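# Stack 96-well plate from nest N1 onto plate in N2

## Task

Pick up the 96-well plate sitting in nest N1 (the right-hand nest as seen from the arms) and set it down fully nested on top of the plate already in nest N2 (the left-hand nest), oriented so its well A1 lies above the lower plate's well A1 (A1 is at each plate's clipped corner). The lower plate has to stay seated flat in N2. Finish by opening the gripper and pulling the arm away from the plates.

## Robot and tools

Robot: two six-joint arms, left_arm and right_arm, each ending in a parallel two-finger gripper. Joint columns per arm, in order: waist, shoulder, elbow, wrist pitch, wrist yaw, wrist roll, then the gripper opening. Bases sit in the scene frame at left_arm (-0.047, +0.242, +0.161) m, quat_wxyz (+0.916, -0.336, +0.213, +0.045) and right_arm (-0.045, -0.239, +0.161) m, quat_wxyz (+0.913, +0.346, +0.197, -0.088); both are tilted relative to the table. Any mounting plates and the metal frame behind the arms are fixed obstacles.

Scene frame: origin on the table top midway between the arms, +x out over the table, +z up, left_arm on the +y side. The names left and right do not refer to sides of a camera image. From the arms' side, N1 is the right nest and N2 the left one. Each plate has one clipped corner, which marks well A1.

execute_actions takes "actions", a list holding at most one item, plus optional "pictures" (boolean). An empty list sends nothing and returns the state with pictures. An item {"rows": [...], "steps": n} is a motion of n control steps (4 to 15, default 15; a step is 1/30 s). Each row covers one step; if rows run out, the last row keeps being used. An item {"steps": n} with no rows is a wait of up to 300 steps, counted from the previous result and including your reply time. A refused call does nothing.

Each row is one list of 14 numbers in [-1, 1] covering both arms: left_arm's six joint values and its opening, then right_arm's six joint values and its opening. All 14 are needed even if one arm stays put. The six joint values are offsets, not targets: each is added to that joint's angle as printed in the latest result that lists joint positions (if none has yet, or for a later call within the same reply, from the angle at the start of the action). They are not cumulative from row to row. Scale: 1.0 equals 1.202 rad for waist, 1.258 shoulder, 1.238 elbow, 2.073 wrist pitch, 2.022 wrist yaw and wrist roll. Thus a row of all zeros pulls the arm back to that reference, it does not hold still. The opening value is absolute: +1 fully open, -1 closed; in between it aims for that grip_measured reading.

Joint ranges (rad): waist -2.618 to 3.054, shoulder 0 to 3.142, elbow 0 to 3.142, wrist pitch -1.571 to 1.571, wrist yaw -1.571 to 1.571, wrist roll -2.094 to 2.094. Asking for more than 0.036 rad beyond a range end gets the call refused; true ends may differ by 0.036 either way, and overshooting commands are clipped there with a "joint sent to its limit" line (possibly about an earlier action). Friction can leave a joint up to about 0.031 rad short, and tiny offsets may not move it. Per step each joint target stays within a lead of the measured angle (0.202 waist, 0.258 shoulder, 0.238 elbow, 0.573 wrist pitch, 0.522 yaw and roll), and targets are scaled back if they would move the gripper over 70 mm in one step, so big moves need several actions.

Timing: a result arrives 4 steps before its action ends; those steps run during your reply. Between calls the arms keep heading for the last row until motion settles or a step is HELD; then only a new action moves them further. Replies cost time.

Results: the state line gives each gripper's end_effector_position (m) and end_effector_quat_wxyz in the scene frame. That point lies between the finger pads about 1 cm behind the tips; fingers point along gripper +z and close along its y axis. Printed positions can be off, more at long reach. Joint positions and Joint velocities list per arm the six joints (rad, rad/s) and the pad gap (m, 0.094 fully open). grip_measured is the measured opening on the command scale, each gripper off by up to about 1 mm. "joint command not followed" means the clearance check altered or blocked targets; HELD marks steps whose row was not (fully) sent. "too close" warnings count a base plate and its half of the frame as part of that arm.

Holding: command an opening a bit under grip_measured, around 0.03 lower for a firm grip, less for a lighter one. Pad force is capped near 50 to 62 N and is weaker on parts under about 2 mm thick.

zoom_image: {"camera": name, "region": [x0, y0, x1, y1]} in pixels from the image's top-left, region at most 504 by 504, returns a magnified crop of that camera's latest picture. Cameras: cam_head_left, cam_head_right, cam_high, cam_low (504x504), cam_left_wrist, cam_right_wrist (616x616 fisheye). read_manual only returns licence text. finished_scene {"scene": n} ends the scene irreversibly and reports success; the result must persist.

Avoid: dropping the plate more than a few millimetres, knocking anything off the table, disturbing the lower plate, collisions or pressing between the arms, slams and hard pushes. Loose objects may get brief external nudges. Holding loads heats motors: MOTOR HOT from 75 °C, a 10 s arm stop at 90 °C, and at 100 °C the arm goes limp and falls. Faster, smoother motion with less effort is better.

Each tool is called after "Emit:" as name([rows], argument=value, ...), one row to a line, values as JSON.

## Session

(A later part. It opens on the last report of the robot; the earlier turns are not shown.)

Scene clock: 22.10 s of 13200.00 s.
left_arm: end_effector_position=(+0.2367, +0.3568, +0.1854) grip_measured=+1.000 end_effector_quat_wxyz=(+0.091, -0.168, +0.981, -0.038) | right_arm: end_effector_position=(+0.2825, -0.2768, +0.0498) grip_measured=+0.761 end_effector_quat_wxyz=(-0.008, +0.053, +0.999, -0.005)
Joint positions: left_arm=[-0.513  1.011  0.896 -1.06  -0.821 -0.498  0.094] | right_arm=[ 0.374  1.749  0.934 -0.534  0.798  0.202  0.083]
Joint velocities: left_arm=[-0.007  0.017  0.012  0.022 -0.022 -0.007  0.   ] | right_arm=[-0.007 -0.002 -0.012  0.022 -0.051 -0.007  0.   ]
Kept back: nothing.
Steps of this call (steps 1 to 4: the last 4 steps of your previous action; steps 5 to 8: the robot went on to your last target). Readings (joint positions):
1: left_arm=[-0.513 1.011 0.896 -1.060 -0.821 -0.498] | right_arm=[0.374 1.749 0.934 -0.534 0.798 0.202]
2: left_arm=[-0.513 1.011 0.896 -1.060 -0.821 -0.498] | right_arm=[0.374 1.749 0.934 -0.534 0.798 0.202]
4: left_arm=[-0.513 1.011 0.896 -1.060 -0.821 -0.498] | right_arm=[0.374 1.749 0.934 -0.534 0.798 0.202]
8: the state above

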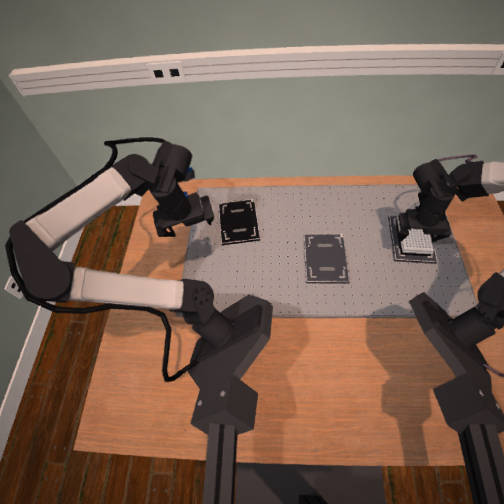

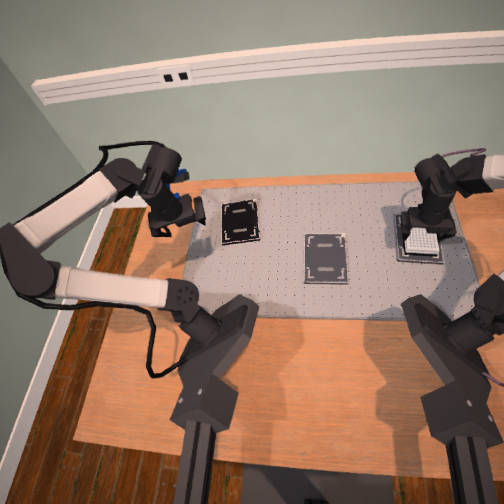

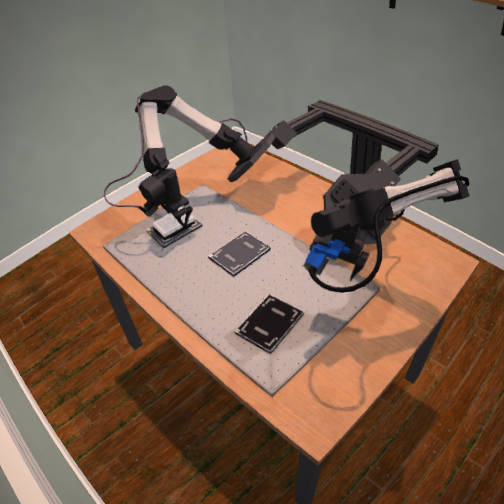

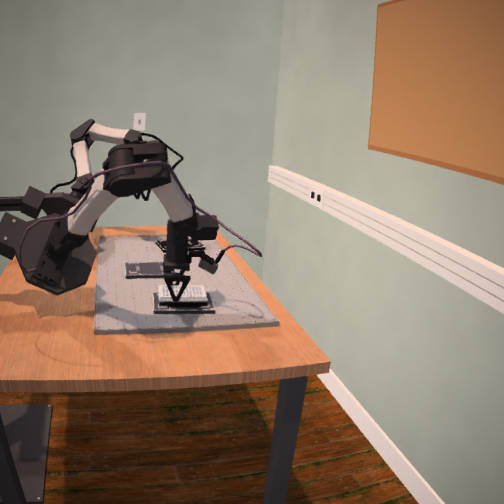

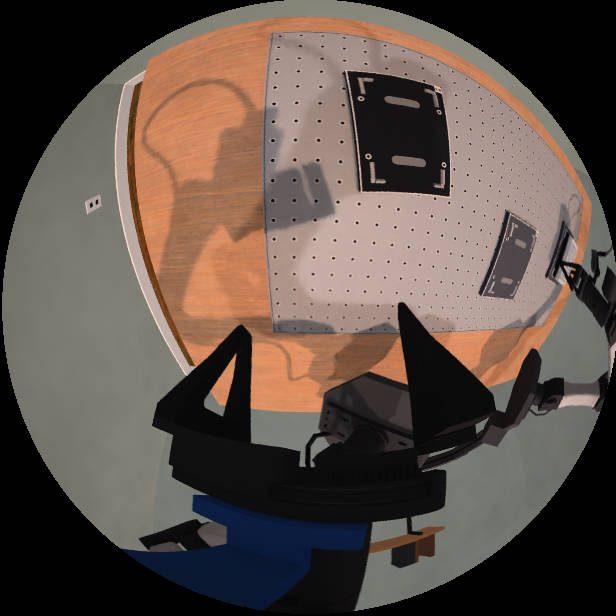

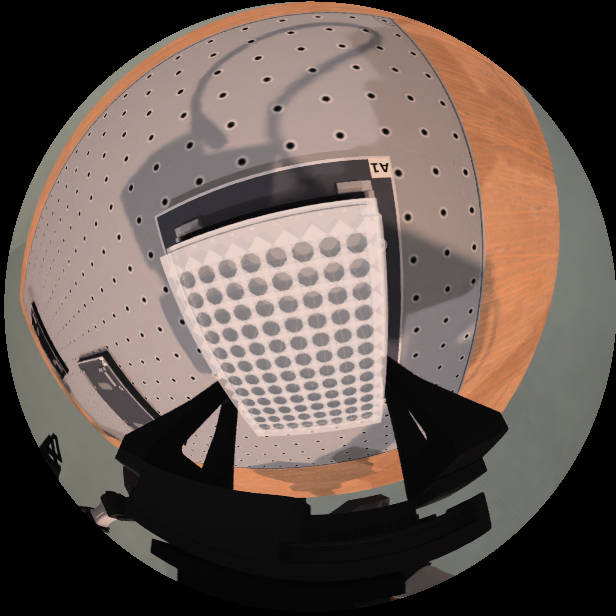

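Emit:
execute_actions([
  {"rows":[[0,0,0,0,0,0,1,-0.016,0,0,0.011,0,0,0.72]]},
])

Emit:
execute_actions([
  {"steps":8},
], pictures=true)

Emit:
zoom_image(camera="cam_head_left", region=[380,200,450,270])

Emit:
zoom_image(camera="cam_low", region=[140,260,230,330])

Emit:
zoom_image(camera="cam_high", region=[140,190,210,255])

Scene clock: 22.67 s of 13200.00 s.
left_arm: end_effector_position=(+0.2367, +0.3568, +0.1854) grip_measured=+1.000 end_effector_quat_wxyz=(+0.091, -0.168, +0.981, -0.038) | right_arm: end_effector_position=(+0.2842, -0.2773, +0.0492) grip_measured=+0.761 end_effector_quat_wxyz=(-0.006, +0.057, +0.998, -0.005)
Joint positions: left_arm=[-0.513  1.011  0.896 -1.06  -0.821 -0.498  0.094] | right_arm=[ 0.372  1.749  0.934 -0.524  0.798  0.202  0.083]
Joint velocities: left_arm=[-0.017 -0.002 -0.007  0.037 -0.037 -0.007  0.   ] | right_arm=[ 0.012 -0.017  0.002  0.007 -0.037  0.066 -0.   ]
Steps of this call (steps 1 to 6: the robot went on to your last target; steps 7 to 17: the first 11 steps of this action). Readings (joint positions):
7: left_arm=[-0.513 1.011 0.896 -1.060 -0.821 -0.498] | right_arm=[0.374 1.749 0.934 -0.533 0.798 0.202]
8: left_arm=[-0.513 1.011 0.896 -1.060 -0.821 -0.498] | right_arm=[0.373 1.749 0.934 -0.531 0.798 0.202]
10: left_arm=[-0.513 1.011 0.896 -1.060 -0.821 -0.498] | right_arm=[0.372 1.749 0.934 -0.528 0.798 0.202]
14: left_arm=[-0.513 1.011 0.896 -1.060 -0.821 -0.498] | right_arm=[0.372 1.749 0.934 -0.525 0.798 0.202]
17: the state above

Scene clock: 22.93 s of 13200.00 s.
left_arm: end_effector_position=(+0.2367, +0.3568, +0.1854) grip_measured=+1.000 end_effector_quat_wxyz=(+0.091, -0.168, +0.981, -0.038) | right_arm: end_effector_position=(+0.2842, -0.2773, +0.0492) grip_measured=+0.761 end_effector_quat_wxyz=(-0.006, +0.057, +0.998, -0.005)
Joint positions: left_arm=[-0.513  1.011  0.896 -1.06  -0.821 -0.498  0.094] | right_arm=[ 0.372  1.749  0.934 -0.524  0.798  0.202  0.083]
Joint velocities: left_arm=[ 0.002  0.002 -0.002 -0.007  0.007 -0.037  0.   ] | right_arm=[-0.027 -0.017 -0.012  0.007 -0.051  0.022  0.   ]
Kept back: nothing.
Steps of this call (steps 1 to 4: the last 4 steps of your previous action; steps 5 to 8: the robot went on to your last target). Readings (joint positions):
1: left_arm=[-0.513 1.011 0.896 -1.060 -0.821 -0.498] | right_arm=[0.372 1.749 0.934 -0.524 0.798 0.202]
2: left_arm=[-0.513 1.011 0.896 -1.060 -0.821 -0.498] | right_arm=[0.372 1.749 0.934 -0.524 0.798 0.202]
4: left_arm=[-0.513 1.011 0.896 -1.060 -0.821 -0.498] | right_arm=[0.372 1.749 0.934 -0.524 0.798 0.202]
8: the state above

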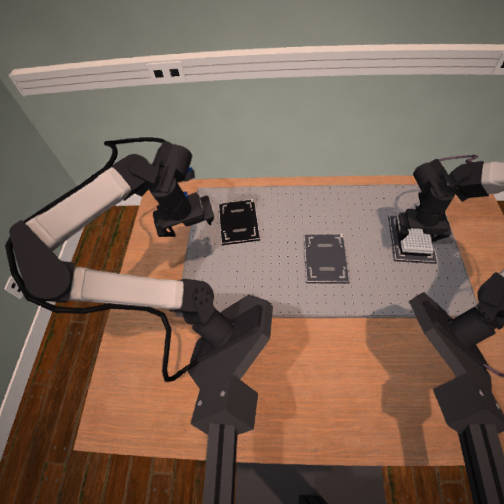

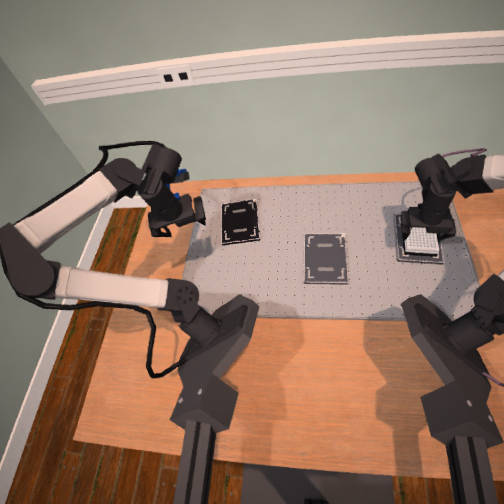

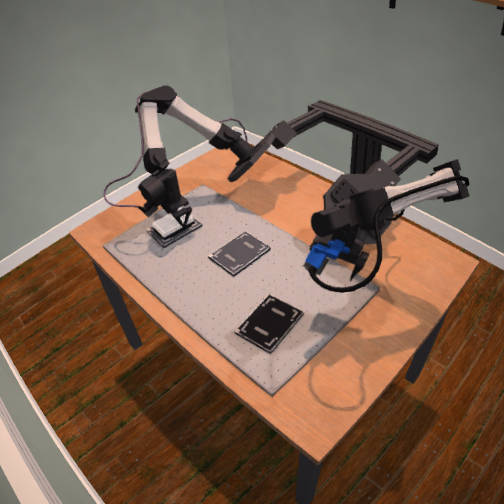

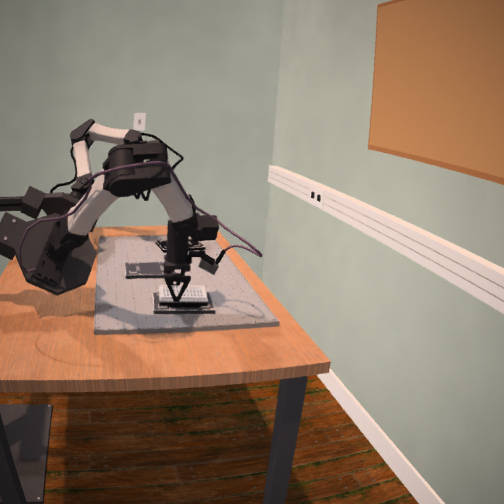

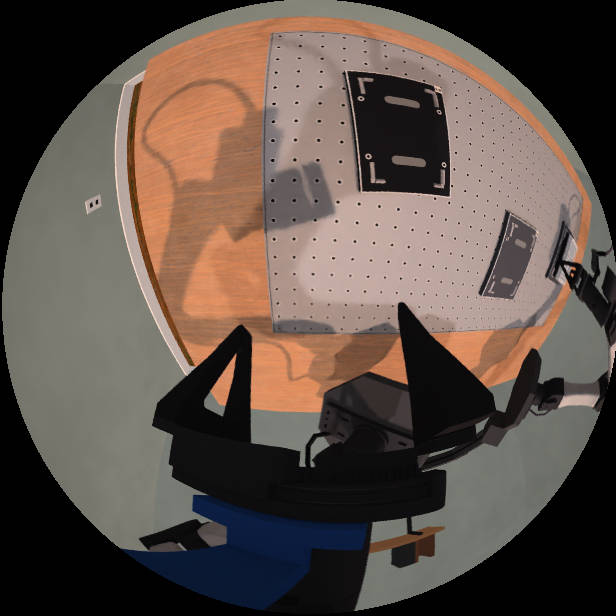

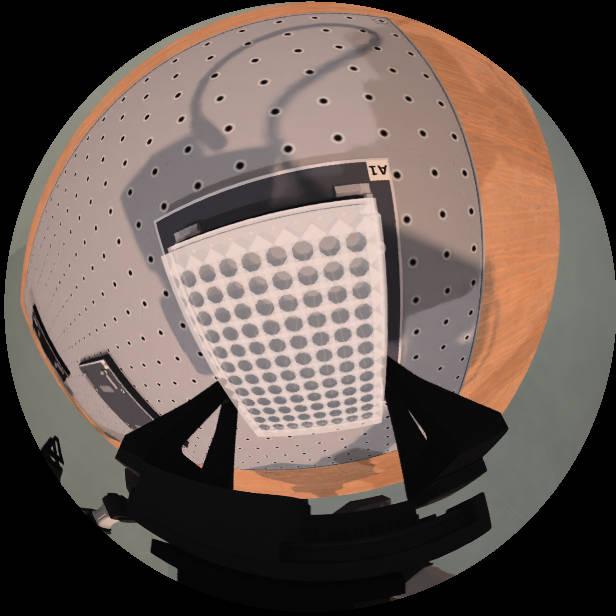

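Region (380, 200, 450, 270) of cam_head_left's 504x504 image, scaled by 7.200, with more detail than that image has.

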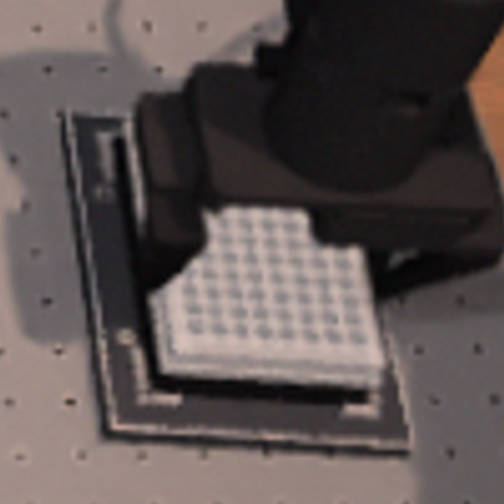

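Region (140, 260, 230, 330) of cam_low's 504x504 image, scaled by 5.600, with more detail than that image has.

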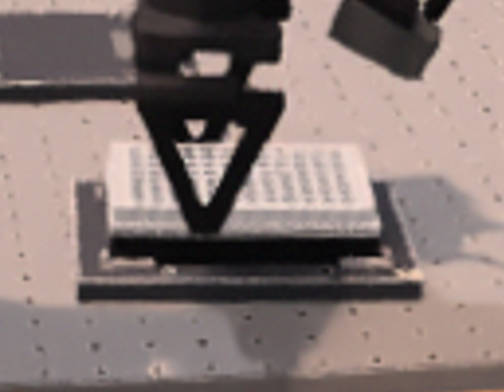

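Region (140, 190, 210, 255) of cam_high's 504x504 image, scaled by 7.200, with more detail than that image has; it fills the top 468 rows of this view, and the rest is white.

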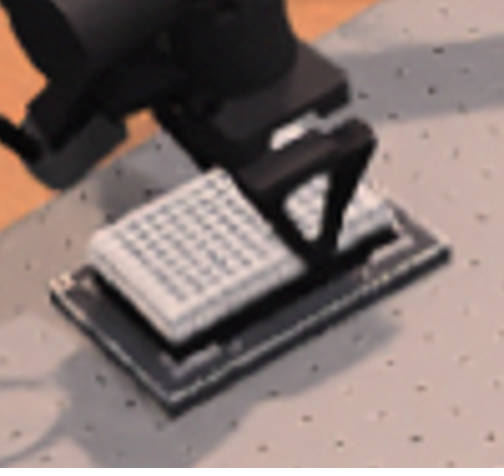

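Emit:
execute_actions([
  {"rows":[[0,0,0,0,0,0,1,-0.018,0,0,0,0.009,-0.009,0.72]]},
])

Emit:
execute_actions([
  {"steps":8},
], pictures=true)

Emit:
zoom_image(camera="cam_head_left", region=[380,200,450,270])

Emit:
zoom_image(camera="cam_low", region=[140,260,230,330])

Emit:
zoom_image(camera="cam_high", region=[140,190,210,255])

Scene clock: 23.47 s of 13200.00 s.
left_arm: end_effector_position=(+0.2367, +0.3568, +0.1854) grip_measured=+1.000 end_effector_quat_wxyz=(+0.091, -0.168, +0.981, -0.038) | right_arm: end_effector_position=(+0.2839, -0.2780, +0.0486) grip_measured=+0.761 end_effector_quat_wxyz=(-0.006, +0.054, +0.999, -0.006)
Joint positions: left_arm=[-0.513  1.011  0.896 -1.06  -0.821 -0.498  0.094] | right_arm=[ 0.369  1.749  0.934 -0.524  0.798  0.193  0.083]
Joint velocities: left_arm=[ 0.012 -0.012  0.002  0.007 -0.022 -0.066  0.   ] | right_arm=[ 0.002  0.002  0.012  0.037 -0.022  0.051  0.   ]
Steps of this call (steps 1 to 5: the robot went on to your last target; steps 6 to 16: the first 11 steps of this action). Readings (joint positions):
6: left_arm=[-0.513 1.011 0.896 -1.060 -0.821 -0.498] | right_arm=[0.371 1.749 0.934 -0.524 0.798 0.200]
7: left_arm=[-0.513 1.011 0.896 -1.060 -0.821 -0.498] | right_arm=[0.370 1.749 0.934 -0.524 0.798 0.198]
9: left_arm=[-0.513 1.011 0.896 -1.060 -0.821 -0.498] | right_arm=[0.369 1.749 0.934 -0.524 0.798 0.194]
13: left_arm=[-0.513 1.011 0.896 -1.060 -0.821 -0.498] | right_arm=[0.369 1.749 0.934 -0.524 0.798 0.193]
16: the state above

Scene clock: 23.73 s of 13200.00 s.
left_arm: end_effector_position=(+0.2367, +0.3568, +0.1854) grip_measured=+1.000 end_effector_quat_wxyz=(+0.091, -0.168, +0.981, -0.038) | right_arm: end_effector_position=(+0.2839, -0.2780, +0.0486) grip_measured=+0.761 end_effector_quat_wxyz=(-0.006, +0.054, +0.999, -0.006)
Joint positions: left_arm=[-0.513  1.011  0.896 -1.06  -0.821 -0.498  0.094] | right_arm=[ 0.369  1.749  0.934 -0.524  0.798  0.193  0.083]
Joint velocities: left_arm=[-0.017  0.007 -0.017 -0.022  0.051 -0.051  0.   ] | right_arm=[-0.007 -0.027  0.017 -0.007  0.022 -0.007 -0.   ]
Kept back: nothing.
Steps of this call (steps 1 to 4: the last 4 steps of your previous action; steps 5 to 8: the robot went on to your last target). Readings (joint positions):
1: left_arm=[-0.513 1.011 0.896 -1.060 -0.821 -0.498] | right_arm=[0.369 1.749 0.934 -0.524 0.798 0.193]
2: left_arm=[-0.513 1.011 0.896 -1.060 -0.821 -0.498] | right_arm=[0.369 1.749 0.934 -0.524 0.798 0.193]
4: left_arm=[-0.513 1.011 0.896 -1.060 -0.821 -0.498] | right_arm=[0.369 1.749 0.934 -0.524 0.798 0.193]
8: the state above

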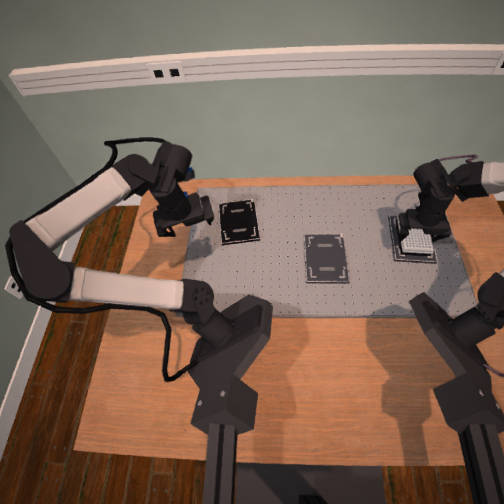

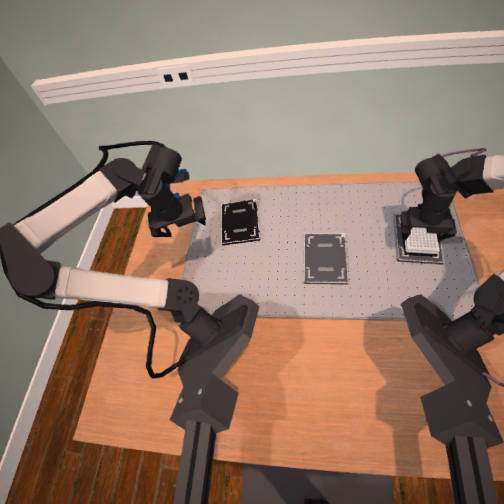

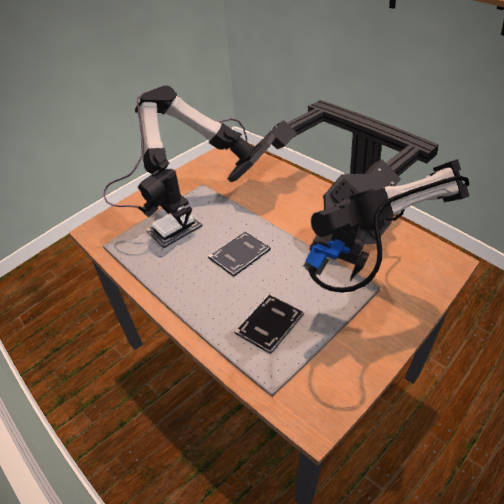

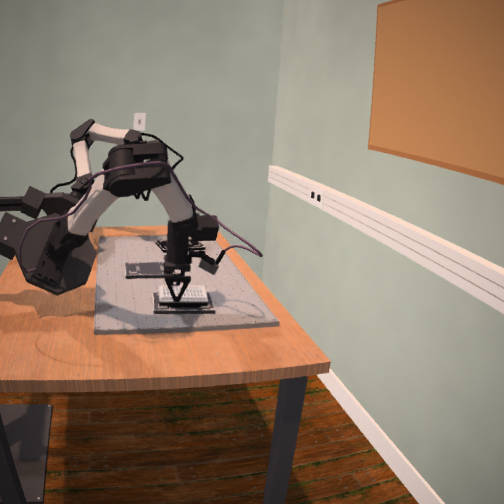

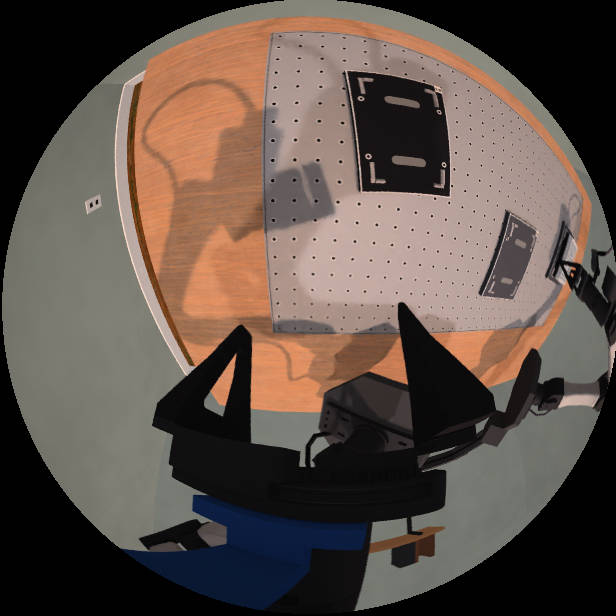

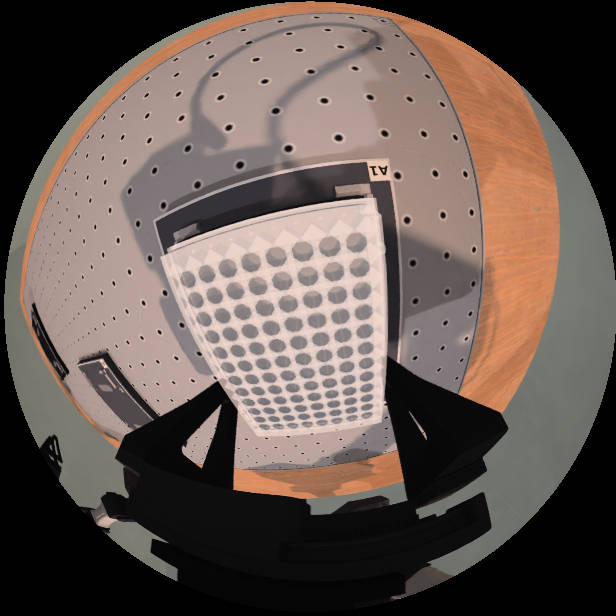

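Region (380, 200, 450, 270) of cam_head_left's 504x504 image, scaled by 7.200, with more detail than that image has.

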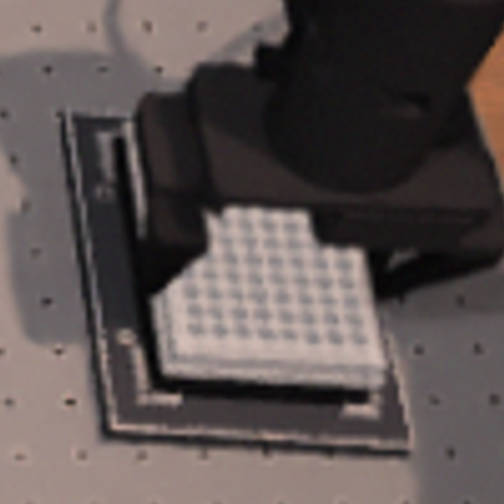

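Region (140, 260, 230, 330) of cam_low's 504x504 image, scaled by 5.600, with more detail than that image has.

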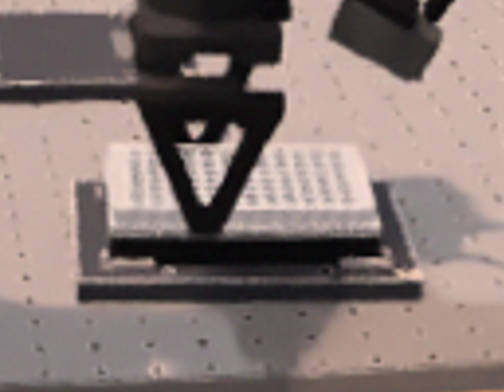

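Region (140, 190, 210, 255) of cam_high's 504x504 image, scaled by 7.200, with more detail than that image has; it fills the top 468 rows of this view, and the rest is white.

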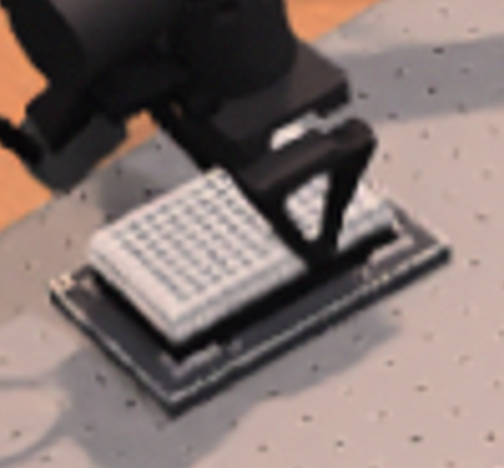

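Emit:
execute_actions([
  {"rows":[[0,0,0,0,0,0,1,0,0,0,0,0,0,1]],"steps":8},
])

Emit:
execute_actions([
  {"rows":[[0,0,0,0,0,0,1,0.052,-0.036,0.057,-0.068,0,0.035,1]]},
])

Emit:
execute_actions([
  {"rows":[[0,0,0,0,0,0,1,0.1,-0.5,-0.15,-0.15,0,0.1,1]]},
])

Emit:
execute_actions([
  {"steps":12},
], pictures=true)

Emit:
zoom_image(camera="cam_head_left", region=[380,200,450,270])

Emit:
zoom_image(camera="cam_low", region=[140,260,230,330])

Emit:
zoom_image(camera="cam_high", region=[140,190,210,255])

Scene clock: 24.13 s of 13200.00 s.
left_arm: end_effector_position=(+0.2367, +0.3568, +0.1854) grip_measured=+1.000 end_effector_quat_wxyz=(+0.091, -0.168, +0.981, -0.038) | right_arm: end_effector_position=(+0.2839, -0.2780, +0.0486) grip_measured=+1.000 end_effector_quat_wxyz=(-0.006, +0.054, +0.999, -0.006)
Joint positions: left_arm=[-0.513  1.011  0.896 -1.06  -0.821 -0.498  0.094] | right_arm=[ 0.369  1.749  0.934 -0.524  0.798  0.193  0.094]
Joint velocities: left_arm=[-0.022  0.002 -0.017 -0.051 -0.007 -0.066  0.   ] | right_arm=[ 0.002  0.002 -0.002 -0.007 -0.007 -0.081  0.   ]
Steps of this call (steps 1 to 8: the robot went on to your last target; steps 9 to 12: the first 4 steps of this action). Readings (joint positions):
9: left_arm=[-0.513 1.011 0.896 -1.060 -0.821 -0.498] | right_arm=[0.369 1.749 0.934 -0.524 0.798 0.193]
10: left_arm=[-0.513 1.011 0.896 -1.060 -0.821 -0.498] | right_arm=[0.369 1.749 0.934 -0.524 0.798 0.193]
12: the state above

Scene clock: 24.63 s of 13200.00 s.
left_arm: end_effector_position=(+0.2367, +0.3568, +0.1854) grip_measured=+1.000 end_effector_quat_wxyz=(+0.091, -0.168, +0.981, -0.038) | right_arm: end_effector_position=(+0.2947, -0.2770, +0.0773) grip_measured=+1.000 end_effector_quat_wxyz=(+0.009, +0.055, +0.998, +0.004)
Joint positions: left_arm=[-0.513  1.011  0.896 -1.06  -0.821 -0.498  0.094] | right_arm=[ 0.432  1.707  0.989 -0.635  0.798  0.249  0.094]
Joint velocities: left_arm=[-0.017 -0.017  0.012  0.007 -0.007 -0.095  0.   ] | right_arm=[-0.002  0.002 -0.002 -0.168  0.007  0.037  0.   ]
Steps of this call (steps 1 to 4: the last 4 steps of your previous action; steps 5 to 15: the first 11 steps of this action, its rows measured from where the robot was after step 4). Readings (joint positions):
4: left_arm=[-0.513 1.011 0.896 -1.060 -0.821 -0.498] | right_arm=[0.369 1.749 0.934 -0.524 0.798 0.193]
5: left_arm=[-0.513 1.011 0.896 -1.060 -0.821 -0.498] | right_arm=[0.374 1.747 0.942 -0.542 0.798 0.202]
6: left_arm=[-0.513 1.011 0.896 -1.060 -0.821 -0.498] | right_arm=[0.386 1.742 0.952 -0.570 0.798 0.213]
8: left_arm=[-0.513 1.011 0.896 -1.060 -0.821 -0.498] | right_arm=[0.416 1.724 0.972 -0.600 0.798 0.228]
12: left_arm=[-0.513 1.011 0.896 -1.060 -0.821 -0.498] | right_arm=[0.432 1.707 0.989 -0.621 0.798 0.244]
15: the state above

Scene clock: 25.13 s of 13200.00 s.
left_arm: end_effector_position=(+0.2367, +0.3568, +0.1854) grip_measured=+1.000 end_effector_quat_wxyz=(+0.091, -0.168, +0.981, -0.038) | right_arm: end_effector_position=(+0.2403, -0.3493, +0.1758) grip_measured=+1.000 end_effector_quat_wxyz=(+0.114, +0.178, +0.976, +0.053)
Joint positions: left_arm=[-0.513  1.011  0.896 -1.06  -0.821 -0.498  0.094] | right_arm=[ 0.553  1.055  0.821 -0.905  0.803  0.426  0.094]
Joint velocities: left_arm=[-0.007 -0.022 -0.002 -0.051 -0.037 -0.081  0.   ] | right_arm=[-0.022 -0.002 -0.017 -0.256 -0.051  0.051  0.   ]
Steps of this call (steps 1 to 4: the last 4 steps of your previous action; steps 5 to 15: the first 11 steps of this action, its rows measured from where the robot was after step 4). Readings (joint positions):
4: left_arm=[-0.513 1.011 0.896 -1.060 -0.821 -0.498] | right_arm=[0.432 1.707 0.989 -0.644 0.798 0.252]
5: left_arm=[-0.513 1.011 0.896 -1.060 -0.821 -0.498] | right_arm=[0.440 1.686 0.972 -0.649 0.798 0.273]
6: left_arm=[-0.513 1.011 0.896 -1.060 -0.821 -0.498] | right_arm=[0.462 1.633 0.932 -0.681 0.798 0.300]
8: left_arm=[-0.513 1.011 0.896 -1.060 -0.821 -0.498] | right_arm=[0.521 1.481 0.855 -0.776 0.796 0.348]
12: left_arm=[-0.513 1.011 0.896 -1.060 -0.821 -0.498] | right_arm=[0.553 1.144 0.821 -0.882 0.797 0.405]
15: the state above

Scene clock: 25.53 s of 13200.00 s.
left_arm: end_effector_position=(+0.2367, +0.3568, +0.1854) grip_measured=+1.000 end_effector_quat_wxyz=(+0.091, -0.168, +0.981, -0.038) | right_arm: end_effector_position=(+0.2344, -0.3484, +0.1733) grip_measured=+1.000 end_effector_quat_wxyz=(+0.101, +0.173, +0.979, +0.049)
Joint positions: left_arm=[-0.513  1.011  0.896 -1.06  -0.821 -0.498  0.094] | right_arm=[ 0.553  1.063  0.821 -0.936  0.803  0.444  0.094]
Joint velocities: left_arm=[ 0.007 -0.002 -0.002 -0.007  0.007 -0.066  0.   ] | right_arm=[-0.007  0.002  0.007 -0.007 -0.037  0.037  0.   ]
Kept back: nothing.
Steps of this call (steps 1 to 4: the last 4 steps of your previous action; steps 5 to 12: the robot went on to your last target). Readings (joint positions):
1: left_arm=[-0.513 1.011 0.896 -1.060 -0.821 -0.498] | right_arm=[0.553 1.057 0.821 -0.912 0.803 0.431]
2: left_arm=[-0.513 1.011 0.896 -1.060 -0.821 -0.498] | right_arm=[0.553 1.060 0.821 -0.918 0.803 0.433]
4: left_arm=[-0.513 1.011 0.896 -1.060 -0.821 -0.498] | right_arm=[0.553 1.063 0.821 -0.926 0.803 0.438]
8: left_arm=[-0.513 1.011 0.896 -1.060 -0.821 -0.498] | right_arm=[0.553 1.063 0.821 -0.933 0.803 0.442]
12: the state above

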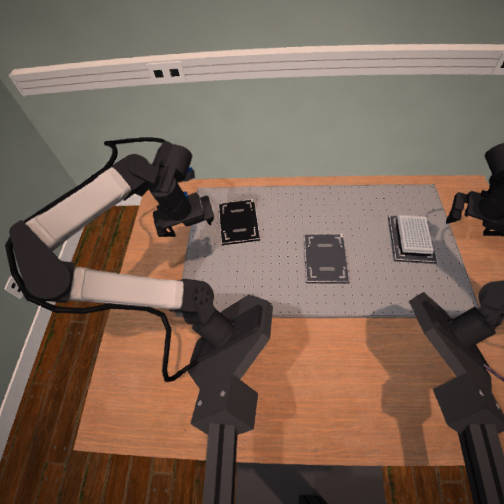

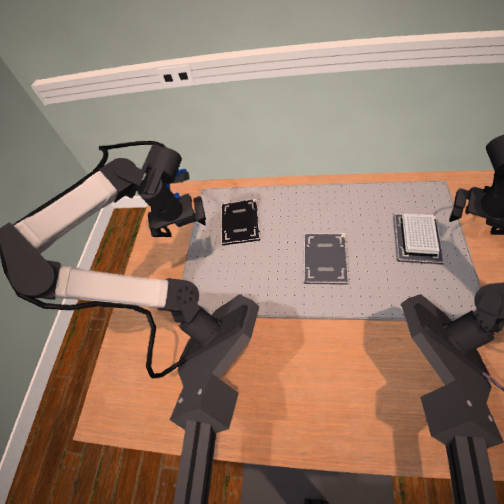

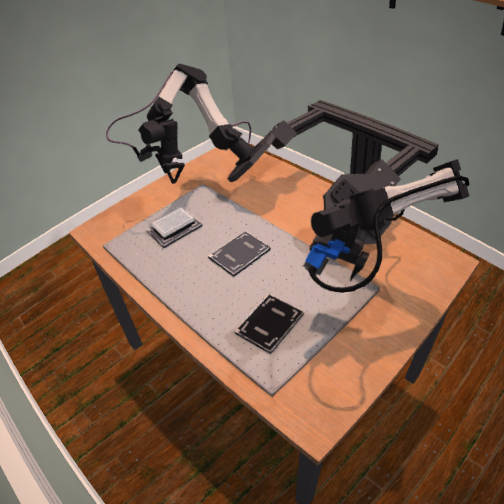

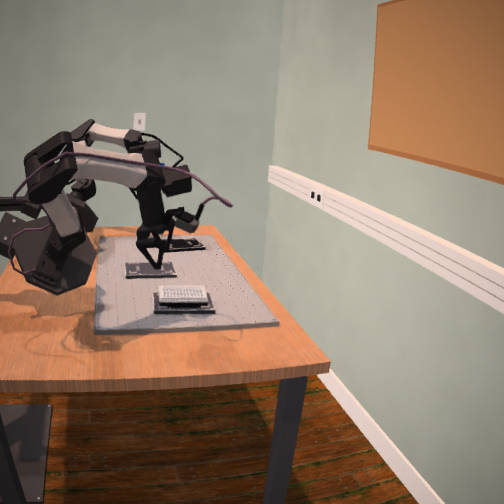

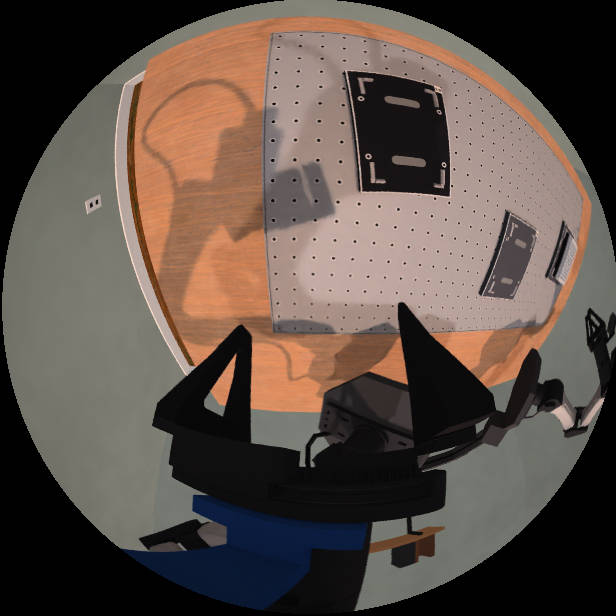

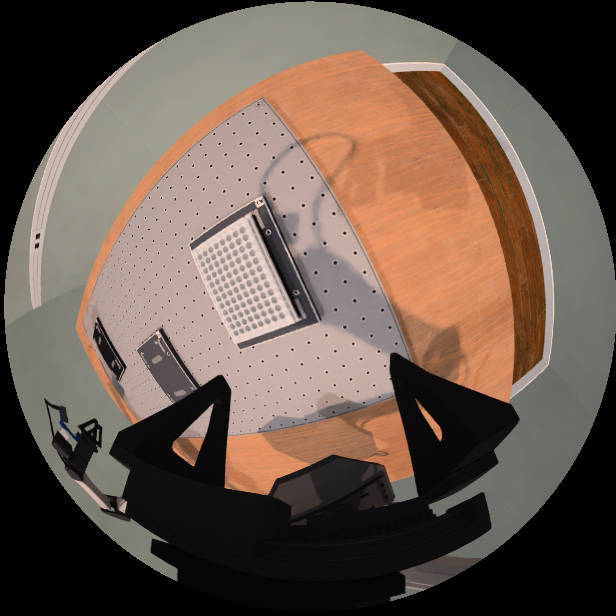

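Region (380, 200, 450, 270) of cam_head_left's 504x504 image, scaled by 7.200, with more detail than that image has.

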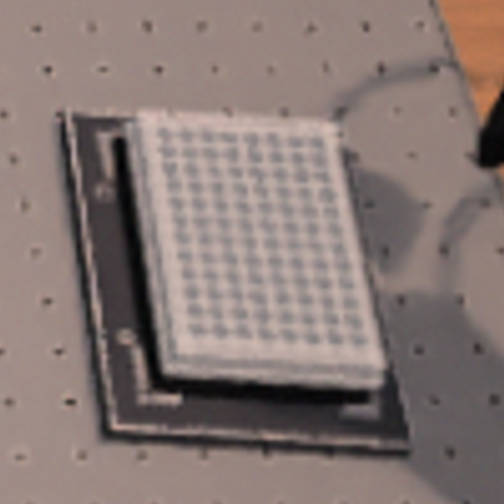

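Region (140, 260, 230, 330) of cam_low's 504x504 image, scaled by 5.600, with more detail than that image has.

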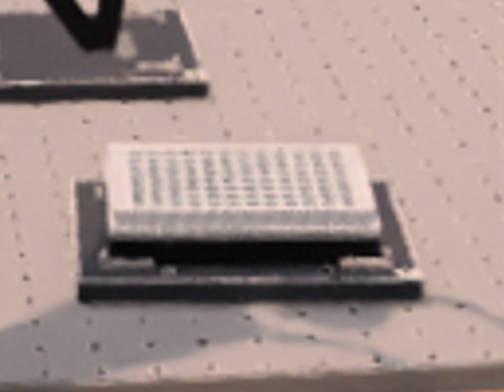

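Region (140, 190, 210, 255) of cam_high's 504x504 image, scaled by 7.200, with more detail than that image has; it fills the top 468 rows of this view, and the rest is white.

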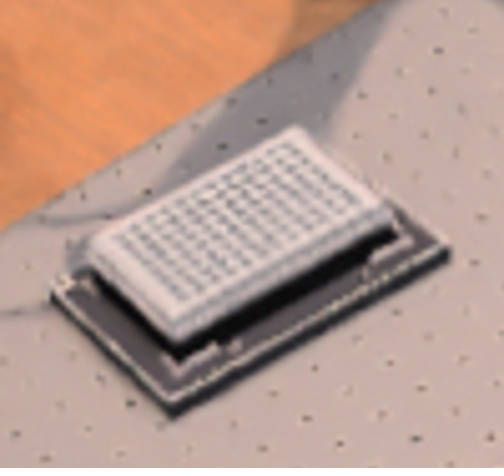

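Emit:
finished_scene(scene=2)

The scene is finished: the task was done.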